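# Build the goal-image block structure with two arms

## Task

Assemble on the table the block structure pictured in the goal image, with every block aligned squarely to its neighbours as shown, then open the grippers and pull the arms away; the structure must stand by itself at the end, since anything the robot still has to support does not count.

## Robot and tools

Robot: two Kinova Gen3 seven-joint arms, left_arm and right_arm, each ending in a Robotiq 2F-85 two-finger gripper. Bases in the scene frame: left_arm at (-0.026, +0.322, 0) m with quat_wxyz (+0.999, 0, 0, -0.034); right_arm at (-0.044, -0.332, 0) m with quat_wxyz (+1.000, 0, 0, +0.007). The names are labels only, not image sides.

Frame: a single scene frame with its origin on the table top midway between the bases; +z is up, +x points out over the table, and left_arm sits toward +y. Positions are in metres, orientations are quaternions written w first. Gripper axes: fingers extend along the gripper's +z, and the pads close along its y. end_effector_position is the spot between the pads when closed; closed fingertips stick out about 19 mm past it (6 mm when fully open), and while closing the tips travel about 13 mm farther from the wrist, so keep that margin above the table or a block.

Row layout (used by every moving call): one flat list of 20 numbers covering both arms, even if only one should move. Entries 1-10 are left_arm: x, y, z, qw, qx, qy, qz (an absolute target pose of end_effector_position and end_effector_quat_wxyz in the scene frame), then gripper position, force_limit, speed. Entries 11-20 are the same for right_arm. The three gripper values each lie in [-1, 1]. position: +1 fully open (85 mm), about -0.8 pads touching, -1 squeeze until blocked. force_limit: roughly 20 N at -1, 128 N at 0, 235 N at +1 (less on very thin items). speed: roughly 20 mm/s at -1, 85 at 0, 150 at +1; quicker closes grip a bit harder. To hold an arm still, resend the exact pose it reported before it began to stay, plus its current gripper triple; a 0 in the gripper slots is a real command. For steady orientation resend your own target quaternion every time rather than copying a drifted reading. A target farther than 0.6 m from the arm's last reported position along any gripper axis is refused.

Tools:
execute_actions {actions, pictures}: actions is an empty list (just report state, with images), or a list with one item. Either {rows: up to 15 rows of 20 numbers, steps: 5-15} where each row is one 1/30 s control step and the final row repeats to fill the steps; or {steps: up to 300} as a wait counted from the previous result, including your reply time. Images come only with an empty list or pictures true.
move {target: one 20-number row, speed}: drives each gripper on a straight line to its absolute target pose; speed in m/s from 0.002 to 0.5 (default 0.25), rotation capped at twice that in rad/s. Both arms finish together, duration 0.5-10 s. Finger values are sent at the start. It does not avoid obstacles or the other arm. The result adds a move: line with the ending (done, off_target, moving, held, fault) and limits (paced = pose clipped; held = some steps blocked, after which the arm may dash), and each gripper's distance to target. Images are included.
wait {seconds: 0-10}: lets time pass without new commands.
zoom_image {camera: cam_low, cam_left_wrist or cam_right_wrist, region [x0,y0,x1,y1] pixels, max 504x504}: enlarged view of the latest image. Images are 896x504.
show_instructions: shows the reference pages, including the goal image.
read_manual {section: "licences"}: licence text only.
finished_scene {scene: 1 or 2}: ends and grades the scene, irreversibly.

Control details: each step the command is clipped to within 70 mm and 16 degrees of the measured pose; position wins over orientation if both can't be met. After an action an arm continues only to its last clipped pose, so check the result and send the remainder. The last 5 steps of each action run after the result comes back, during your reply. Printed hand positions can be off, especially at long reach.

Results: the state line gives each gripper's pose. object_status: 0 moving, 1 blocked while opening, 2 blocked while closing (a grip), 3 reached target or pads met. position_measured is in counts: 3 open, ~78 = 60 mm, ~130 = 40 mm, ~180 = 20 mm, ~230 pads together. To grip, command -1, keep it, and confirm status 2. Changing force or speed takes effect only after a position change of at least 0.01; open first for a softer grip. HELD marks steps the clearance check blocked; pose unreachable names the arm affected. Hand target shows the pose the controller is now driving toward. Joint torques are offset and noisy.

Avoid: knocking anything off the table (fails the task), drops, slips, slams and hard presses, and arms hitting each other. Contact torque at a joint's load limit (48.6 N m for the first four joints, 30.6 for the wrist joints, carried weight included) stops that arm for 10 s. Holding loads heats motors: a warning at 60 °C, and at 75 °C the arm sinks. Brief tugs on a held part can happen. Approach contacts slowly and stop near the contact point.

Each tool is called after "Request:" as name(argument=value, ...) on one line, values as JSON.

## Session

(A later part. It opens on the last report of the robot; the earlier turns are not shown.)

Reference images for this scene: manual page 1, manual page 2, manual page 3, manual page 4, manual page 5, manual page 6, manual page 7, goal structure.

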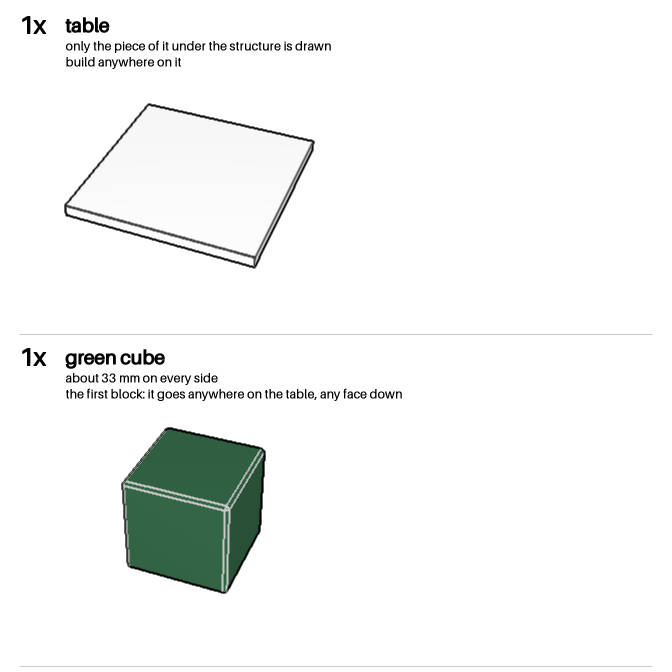

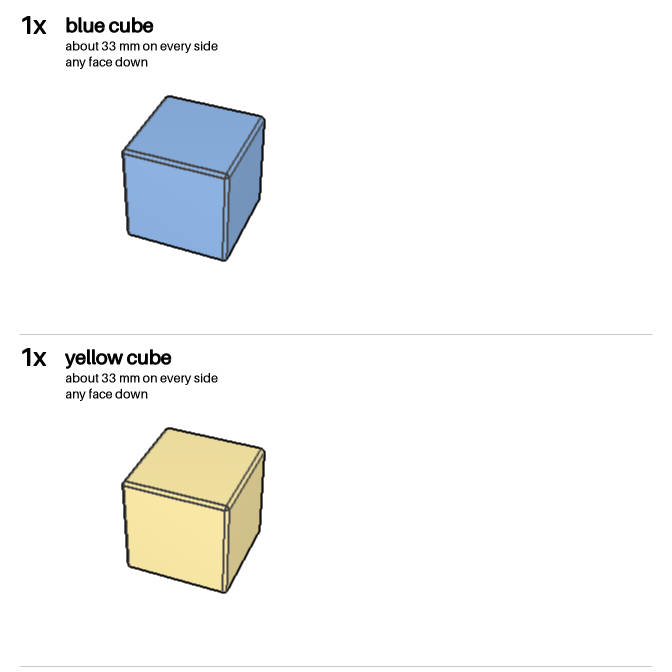

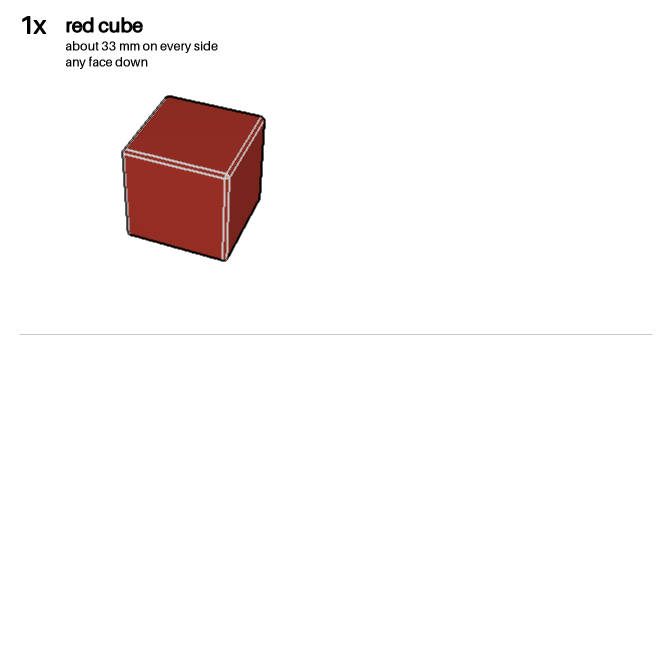

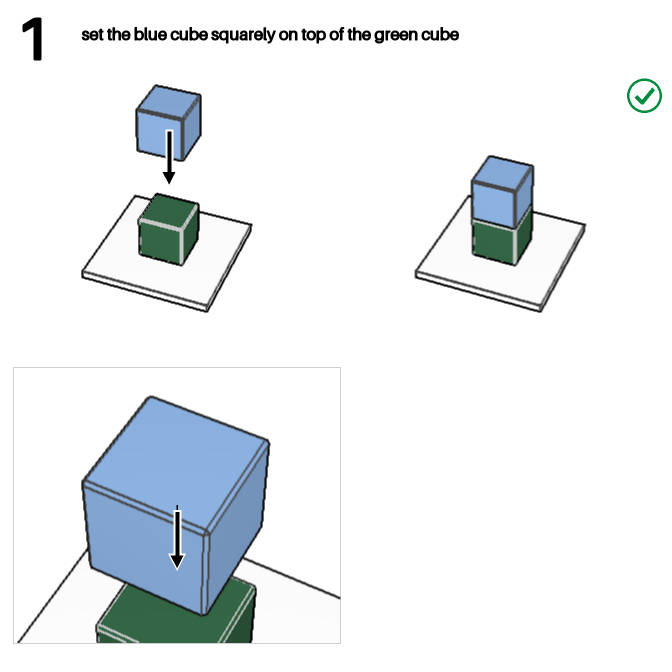

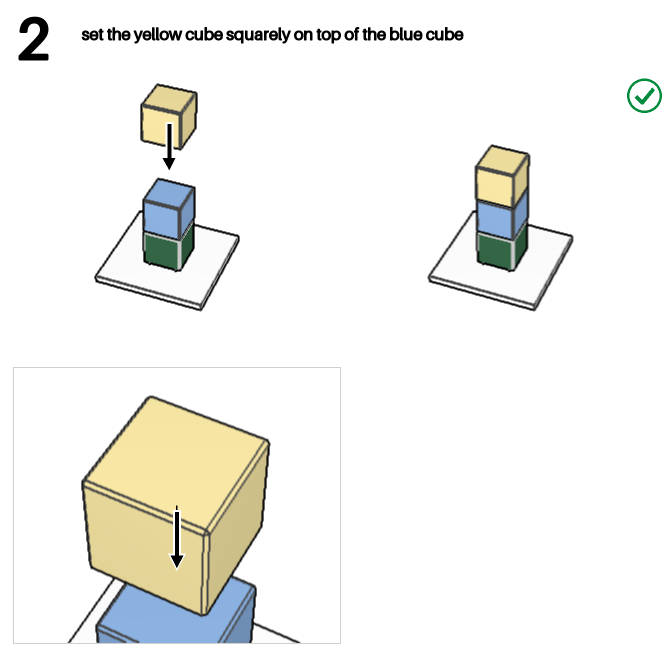

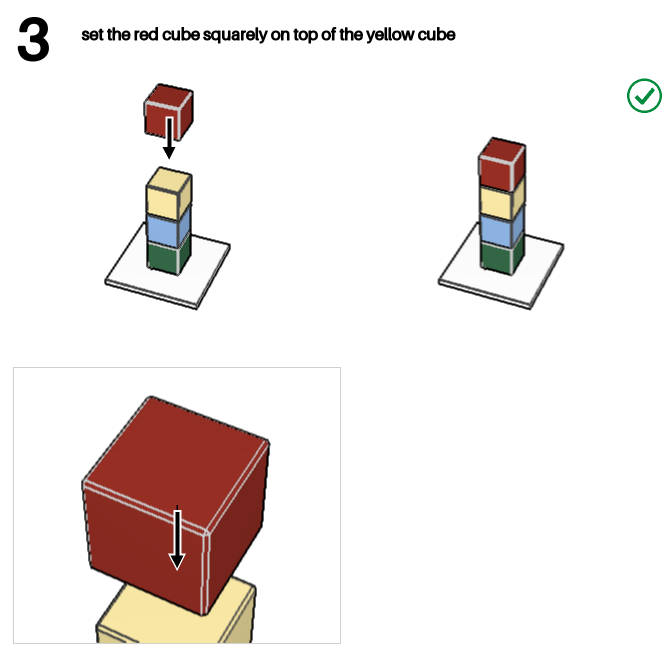

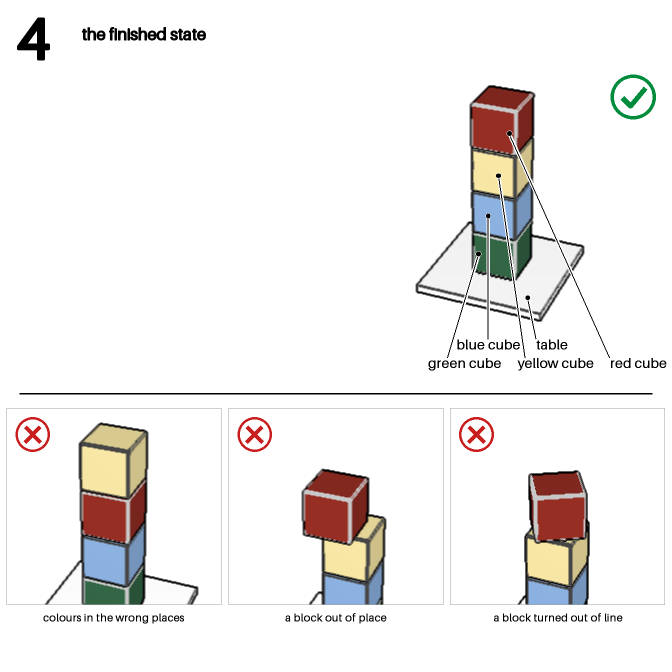

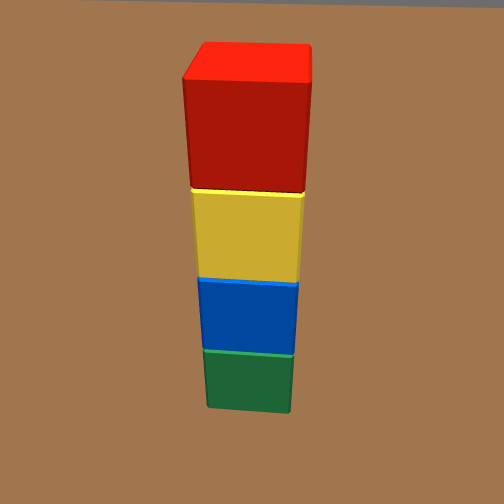

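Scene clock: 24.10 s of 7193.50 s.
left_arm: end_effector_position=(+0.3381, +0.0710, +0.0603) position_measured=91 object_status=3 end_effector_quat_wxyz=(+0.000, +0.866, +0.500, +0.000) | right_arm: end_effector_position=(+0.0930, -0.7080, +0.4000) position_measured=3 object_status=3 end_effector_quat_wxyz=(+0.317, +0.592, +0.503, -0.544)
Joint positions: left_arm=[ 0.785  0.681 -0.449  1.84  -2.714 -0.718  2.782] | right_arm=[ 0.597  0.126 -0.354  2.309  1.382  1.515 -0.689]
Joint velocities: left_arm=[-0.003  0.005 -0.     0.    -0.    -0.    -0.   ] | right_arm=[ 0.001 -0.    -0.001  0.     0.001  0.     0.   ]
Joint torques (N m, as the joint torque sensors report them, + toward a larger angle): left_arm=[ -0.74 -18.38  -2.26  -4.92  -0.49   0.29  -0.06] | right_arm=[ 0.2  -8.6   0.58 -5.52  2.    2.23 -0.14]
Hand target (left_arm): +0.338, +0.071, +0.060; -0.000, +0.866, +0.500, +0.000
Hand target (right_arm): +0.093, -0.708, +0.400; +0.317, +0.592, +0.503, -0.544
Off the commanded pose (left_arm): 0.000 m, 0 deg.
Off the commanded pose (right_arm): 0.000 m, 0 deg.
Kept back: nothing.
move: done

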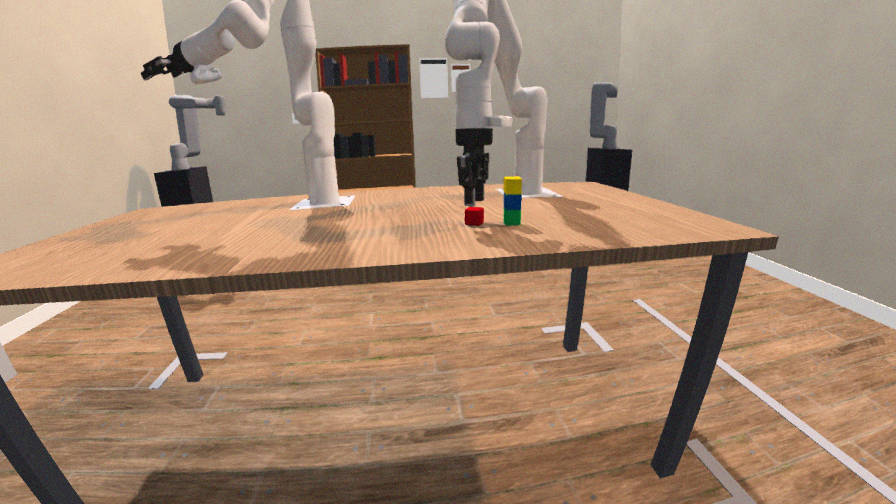

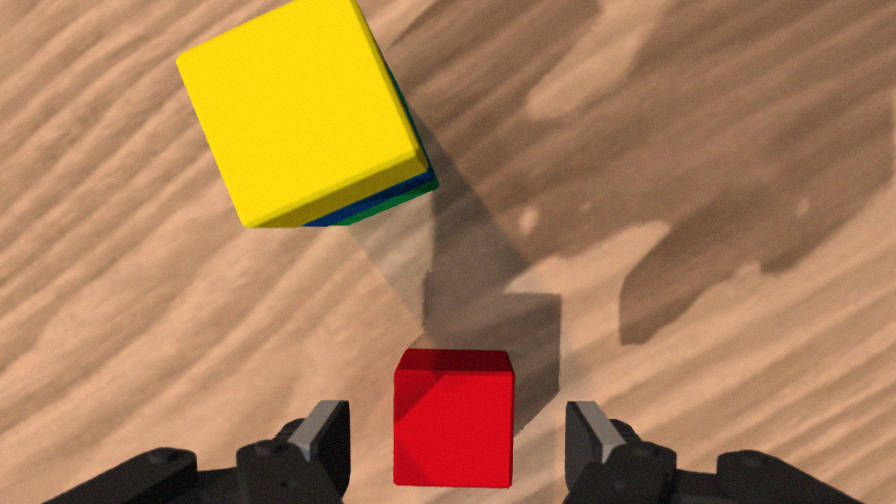

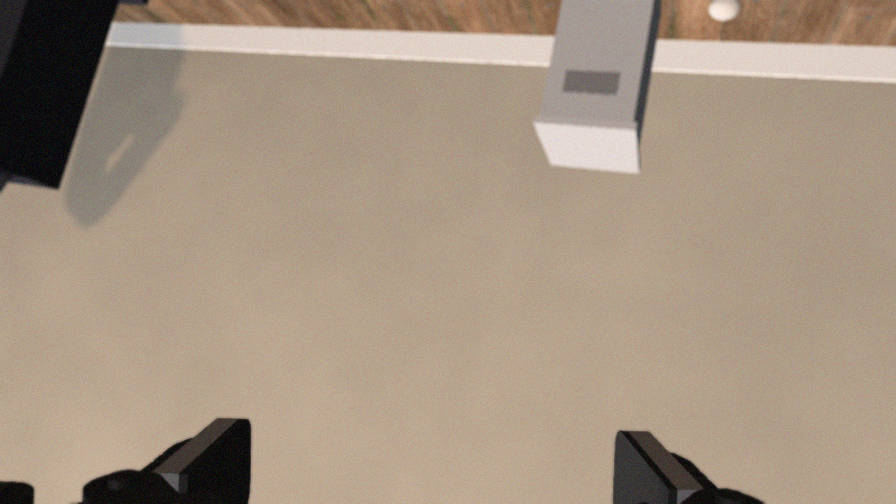

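Request:
move(target=[0.337,0.0705,0.02,0,0.866,0.5,0,0.3,-0.5,0,0.093,-0.708,0.4,0.317,0.592,0.503,-0.544,1,0,0], speed=0.1)

Request:
move(target=[0.337,0.0705,0.02,0,0.866,0.5,0,-1,-0.5,0,0.093,-0.708,0.4,0.317,0.592,0.503,-0.544,1,0,0])

Request:
move(target=[0.337,0.0705,0.14,0,0.866,0.5,0,-1,-0.5,0,0.093,-0.708,0.4,0.317,0.592,0.503,-0.544,1,0,0], speed=0.15)

Request:
move(target=[0.353,0.1496,0.14,0,0.749,0.663,0,-1,-0.5,0,0.093,-0.708,0.4,0.317,0.592,0.503,-0.544,1,0,0], speed=0.15)

Request:
move(target=[0.353,0.1496,0.124,0,0.749,0.663,0,-1,-0.5,0,0.093,-0.708,0.4,0.317,0.592,0.503,-0.544,1,0,0], speed=0.05)

Scene clock: 25.23 s of 7193.50 s.
left_arm: end_effector_position=(+0.3371, +0.0704, +0.0203) position_measured=91 object_status=3 end_effector_quat_wxyz=(+0.000, +0.866, +0.500, +0.000) | right_arm: end_effector_position=(+0.0930, -0.7080, +0.4000) position_measured=3 object_status=3 end_effector_quat_wxyz=(+0.317, +0.592, +0.503, -0.544)
Joint positions: left_arm=[ 0.754  0.756 -0.401  1.864 -2.662 -0.618  2.739] | right_arm=[ 0.597  0.126 -0.354  2.309  1.382  1.515 -0.689]
Joint velocities: left_arm=[-0.003  0.006 -0.002  0.001  0.001  0.    -0.001] | right_arm=[ 0.    -0.     0.     0.     0.001  0.    -0.001]
Joint torques (N m, as the joint torque sensors report them, + toward a larger angle): left_arm=[ -0.4  -18.94  -2.23  -4.13  -0.4    0.26  -0.08] | right_arm=[ 0.35 -8.79  0.56 -5.47  2.06  2.32 -0.01]
Hand target (left_arm): +0.337, +0.071, +0.020; -0.000, +0.866, +0.500, +0.000
Hand target (right_arm): +0.093, -0.708, +0.400; +0.317, +0.592, +0.503, -0.544
Off the commanded pose (left_arm): 0.000 m, 0 deg.
Off the commanded pose (right_arm): 0.000 m, 0 deg.
Kept back: nothing.
move: done

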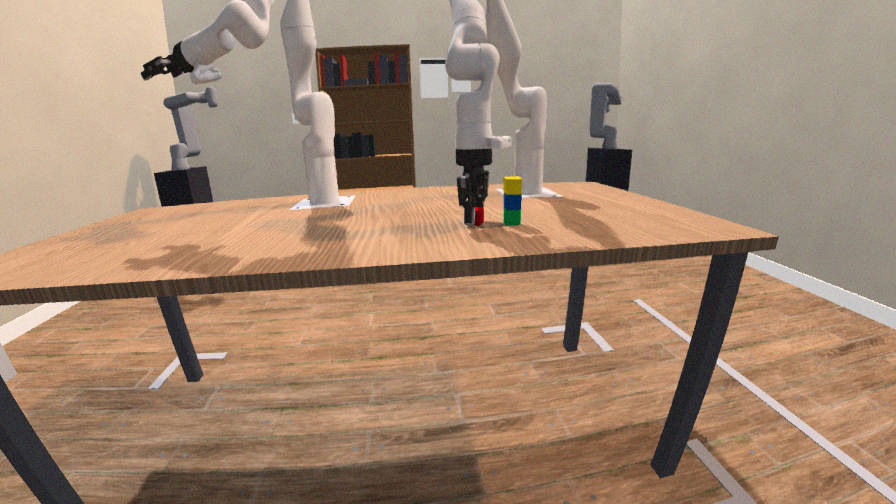

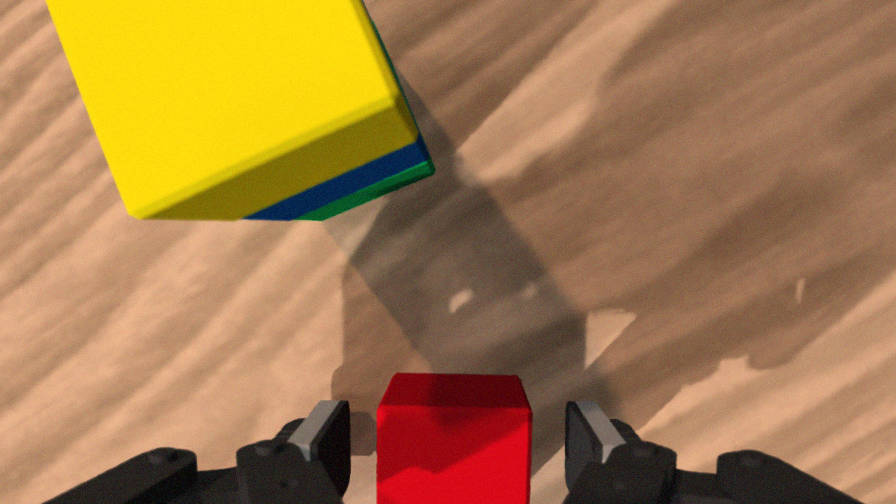

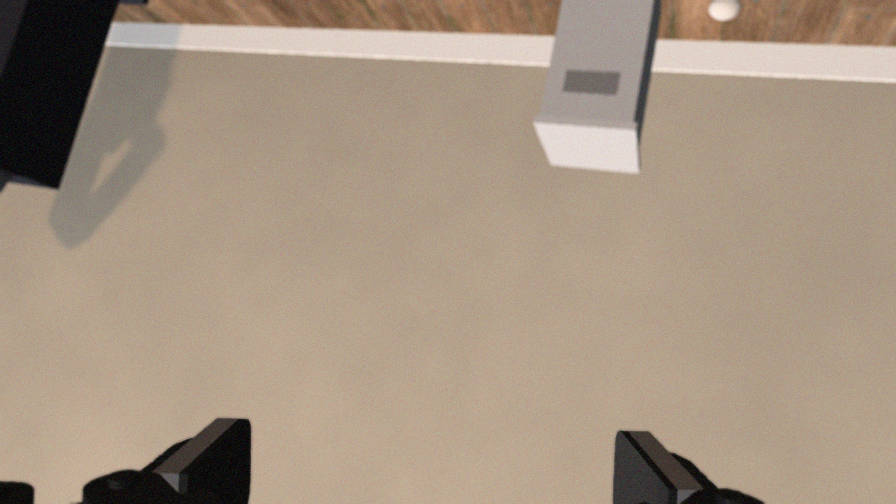

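Scene clock: 25.93 s of 7193.50 s.
left_arm: end_effector_position=(+0.3371, +0.0704, +0.0203) position_measured=149 object_status=2 end_effector_quat_wxyz=(+0.000, +0.866, +0.500, +0.000) | right_arm: end_effector_position=(+0.0930, -0.7080, +0.4000) position_measured=3 object_status=3 end_effector_quat_wxyz=(+0.317, +0.592, +0.503, -0.544)
Joint positions: left_arm=[ 0.753  0.756 -0.401  1.864 -2.662 -0.618  2.739] | right_arm=[ 0.597  0.126 -0.354  2.309  1.382  1.515 -0.689]
Joint velocities: left_arm=[-0.    -0.001  0.001  0.001  0.001 -0.    -0.   ] | right_arm=[-0.     0.    -0.     0.     0.001  0.001  0.001]
Joint torques (N m, as the joint torque sensors report them, + toward a larger angle): left_arm=[ -0.48 -18.49  -1.98  -4.05  -0.46   0.35  -0.05] | right_arm=[ 0.36 -8.88  0.62 -5.58  2.04  2.16  0.  ]
Hand target (left_arm): +0.337, +0.070, +0.020; -0.000, +0.866, +0.500, +0.000
Hand target (right_arm): +0.093, -0.708, +0.400; +0.317, +0.592, +0.503, -0.544
Off the commanded pose (left_arm): 0.000 m, 0 deg.
Off the commanded pose (right_arm): 0.000 m, 0 deg.
Kept back: nothing.
move: done

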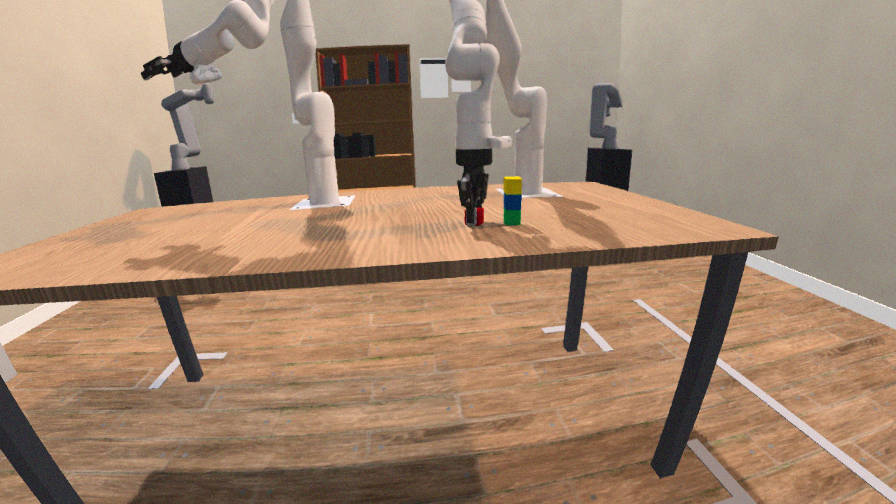

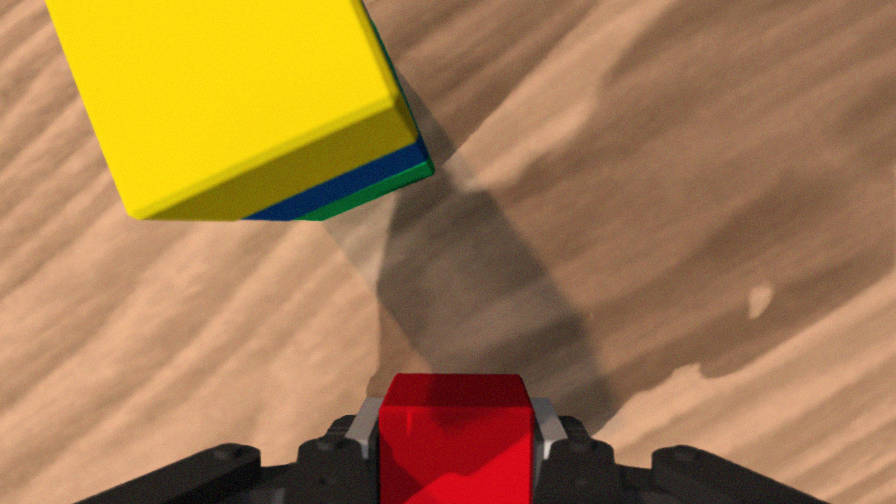

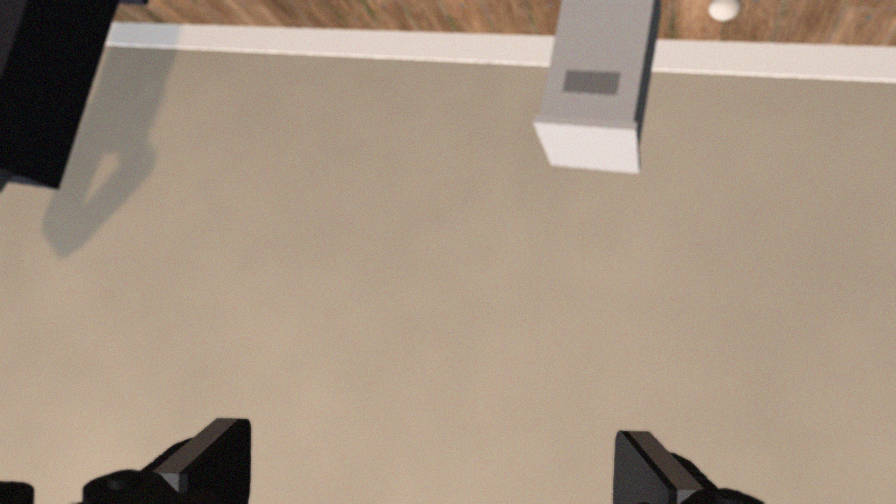

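Scene clock: 27.07 s of 7193.50 s.
left_arm: end_effector_position=(+0.3368, +0.0704, +0.1396) position_measured=149 object_status=2 end_effector_quat_wxyz=(+0.000, +0.866, +0.500, -0.001) | right_arm: end_effector_position=(+0.0930, -0.7080, +0.4000) position_measured=3 object_status=3 end_effector_quat_wxyz=(+0.317, +0.592, +0.503, -0.544)
Joint positions: left_arm=[ 0.836  0.546 -0.516  1.762 -2.813 -0.921  2.867] | right_arm=[ 0.597  0.126 -0.354  2.309  1.382  1.515 -0.689]
Joint velocities: left_arm=[ 0.002 -0.005  0.001 -0.001 -0.     0.     0.001] | right_arm=[-0.001 -0.     0.001 -0.001  0.002  0.001 -0.002]
Joint torques (N m, as the joint torque sensors report them, + toward a larger angle): left_arm=[ -0.45 -17.07  -2.21  -6.21  -0.47   0.24  -0.03] | right_arm=[ 0.22 -8.77  0.59 -5.52  2.04  2.24 -0.04]
Hand target (left_arm): +0.337, +0.070, +0.140; +0.000, +0.866, +0.500, -0.001
Hand target (right_arm): +0.093, -0.708, +0.400; +0.317, +0.592, +0.503, -0.544
Off the commanded pose (left_arm): 0.000 m, 0 deg.
Off the commanded pose (right_arm): 0.000 m, 0 deg.
Kept back: nothing.
move: done

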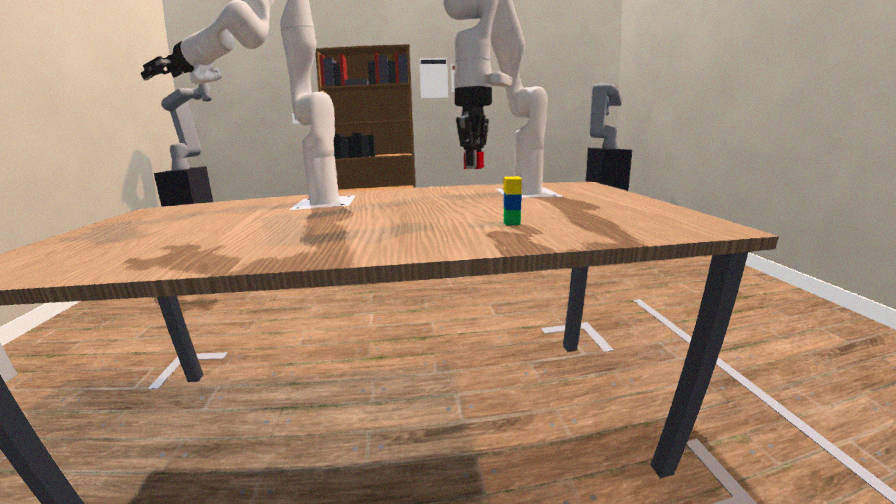

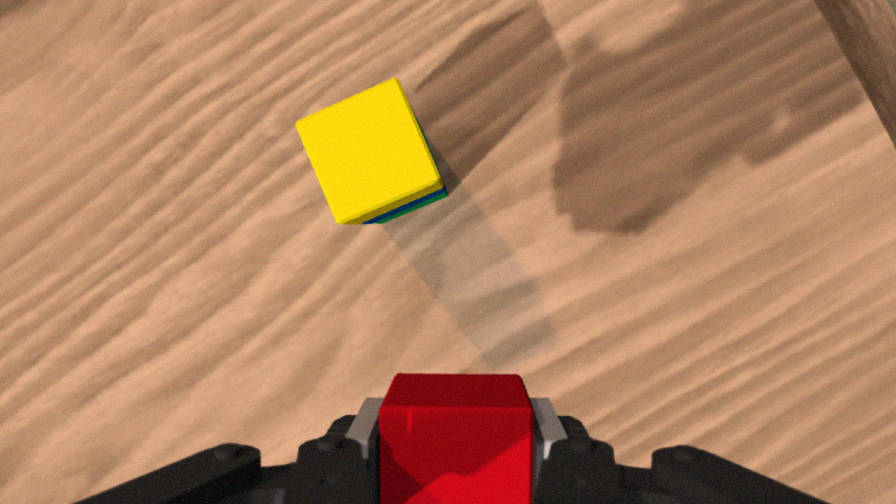

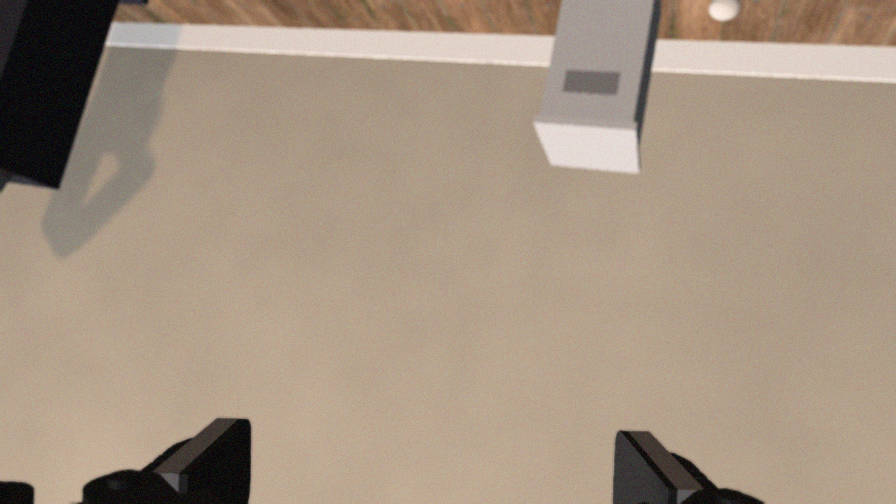

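Scene clock: 28.70 s of 7193.50 s.
left_arm: end_effector_position=(+0.3528, +0.1495, +0.1400) position_measured=149 object_status=2 end_effector_quat_wxyz=(+0.000, +0.749, +0.663, +0.000) | right_arm: end_effector_position=(+0.0930, -0.7080, +0.4000) position_measured=3 object_status=3 end_effector_quat_wxyz=(+0.317, +0.592, +0.503, -0.544)
Joint positions: left_arm=[ 0.75   0.521 -0.637  1.844 -2.755 -0.902  3.021] | right_arm=[ 0.597  0.126 -0.354  2.309  1.382  1.515 -0.689]
Joint velocities: left_arm=[-0.001 -0.001 -0.001  0.     0.001 -0.    -0.   ] | right_arm=[-0.001 -0.     0.     0.    -0.    -0.001 -0.002]
Joint torques (N m, as the joint torque sensors report them, + toward a larger angle): left_arm=[ -0.44 -16.05  -2.48  -6.16  -0.53   0.25   0.  ] | right_arm=[ 0.1  -8.92  0.73 -5.36  2.    2.22  0.02]
Hand target (left_arm): +0.353, +0.150, +0.140; +0.000, +0.749, +0.663, +0.000
Hand target (right_arm): +0.093, -0.708, +0.400; +0.317, +0.592, +0.503, -0.544
Off the commanded pose (left_arm): 0.000 m, 0 deg.
Off the commanded pose (right_arm): 0.000 m, 0 deg.
Kept back: nothing.
move: done

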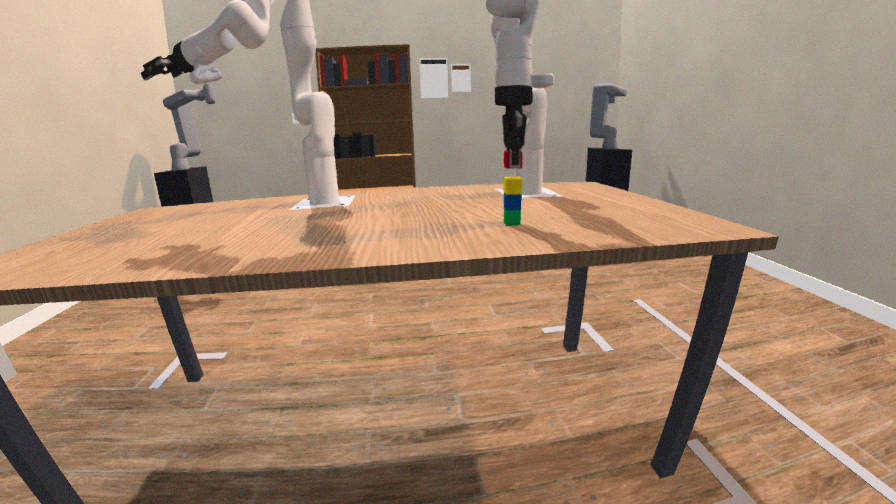

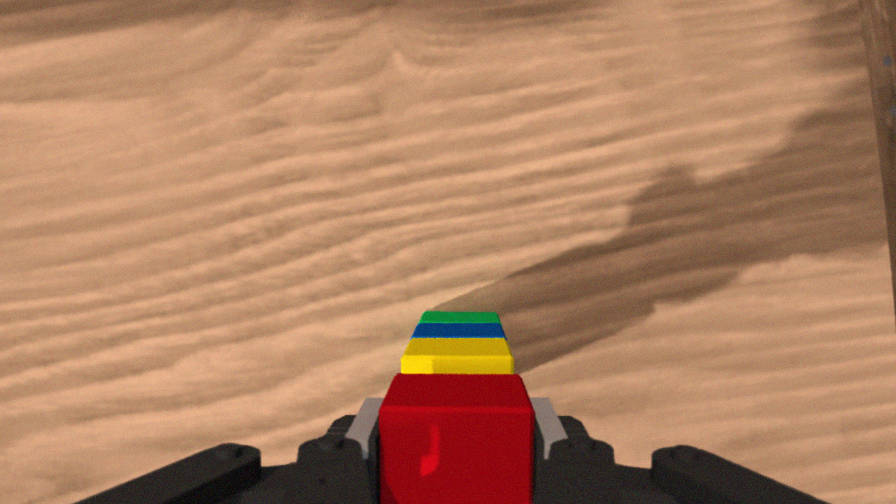

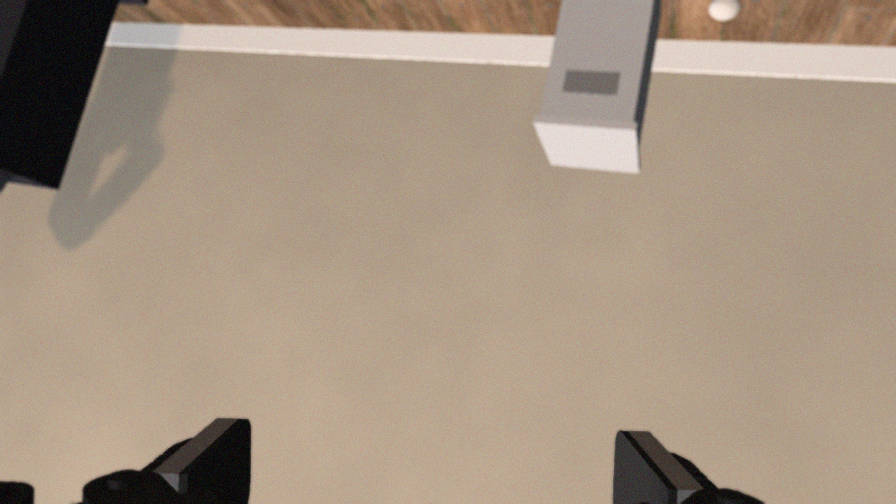

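Scene clock: 29.40 s of 7193.50 s.
left_arm: end_effector_position=(+0.3530, +0.1495, +0.1241) position_measured=149 object_status=2 end_effector_quat_wxyz=(+0.000, +0.749, +0.663, +0.000) | right_arm: end_effector_position=(+0.0930, -0.7080, +0.4000) position_measured=3 object_status=3 end_effector_quat_wxyz=(+0.317, +0.592, +0.503, -0.544)
Joint positions: left_arm=[ 0.736  0.547 -0.621  1.863 -2.731 -0.861  2.999] | right_arm=[ 0.597  0.126 -0.354  2.309  1.382  1.515 -0.689]
Joint velocities: left_arm=[-0.002  0.004 -0.002  0.001  0.001  0.     0.   ] | right_arm=[ 0.001 -0.    -0.     0.     0.     0.001 -0.003]
Joint torques (N m, as the joint torque sensors report them, + toward a larger angle): left_arm=[ -0.43 -16.26  -2.42  -5.82  -0.38   0.16   0.02] | right_arm=[ 0.33 -8.72  0.57 -5.61  2.07  2.13 -0.08]
Hand target (left_arm): +0.353, +0.150, +0.124; -0.000, +0.749, +0.663, +0.000
Hand target (right_arm): +0.093, -0.708, +0.400; +0.317, +0.592, +0.503, -0.544
Off the commanded pose (left_arm): 0.000 m, 0 deg.
Off the commanded pose (right_arm): 0.000 m, 0 deg.
Kept back: nothing.
move: done

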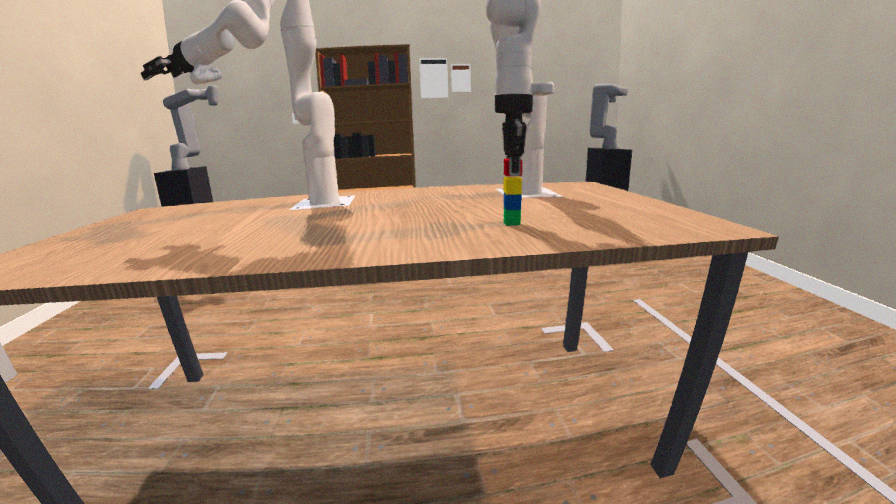

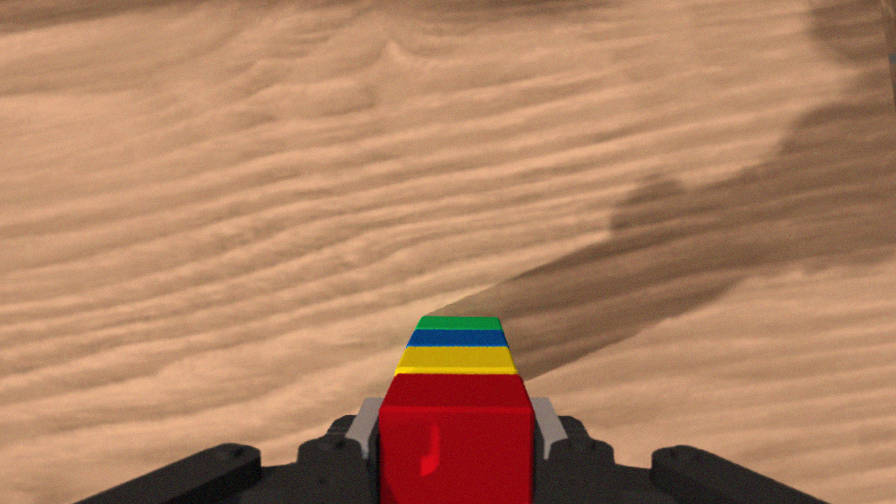

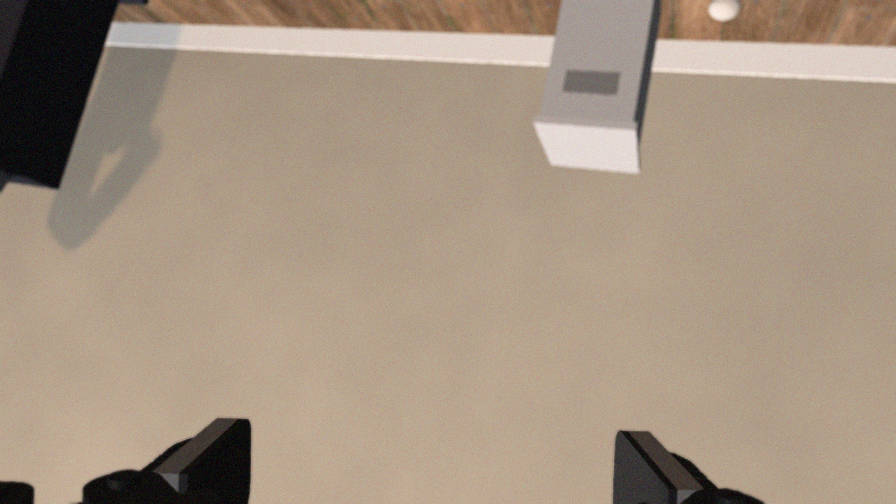

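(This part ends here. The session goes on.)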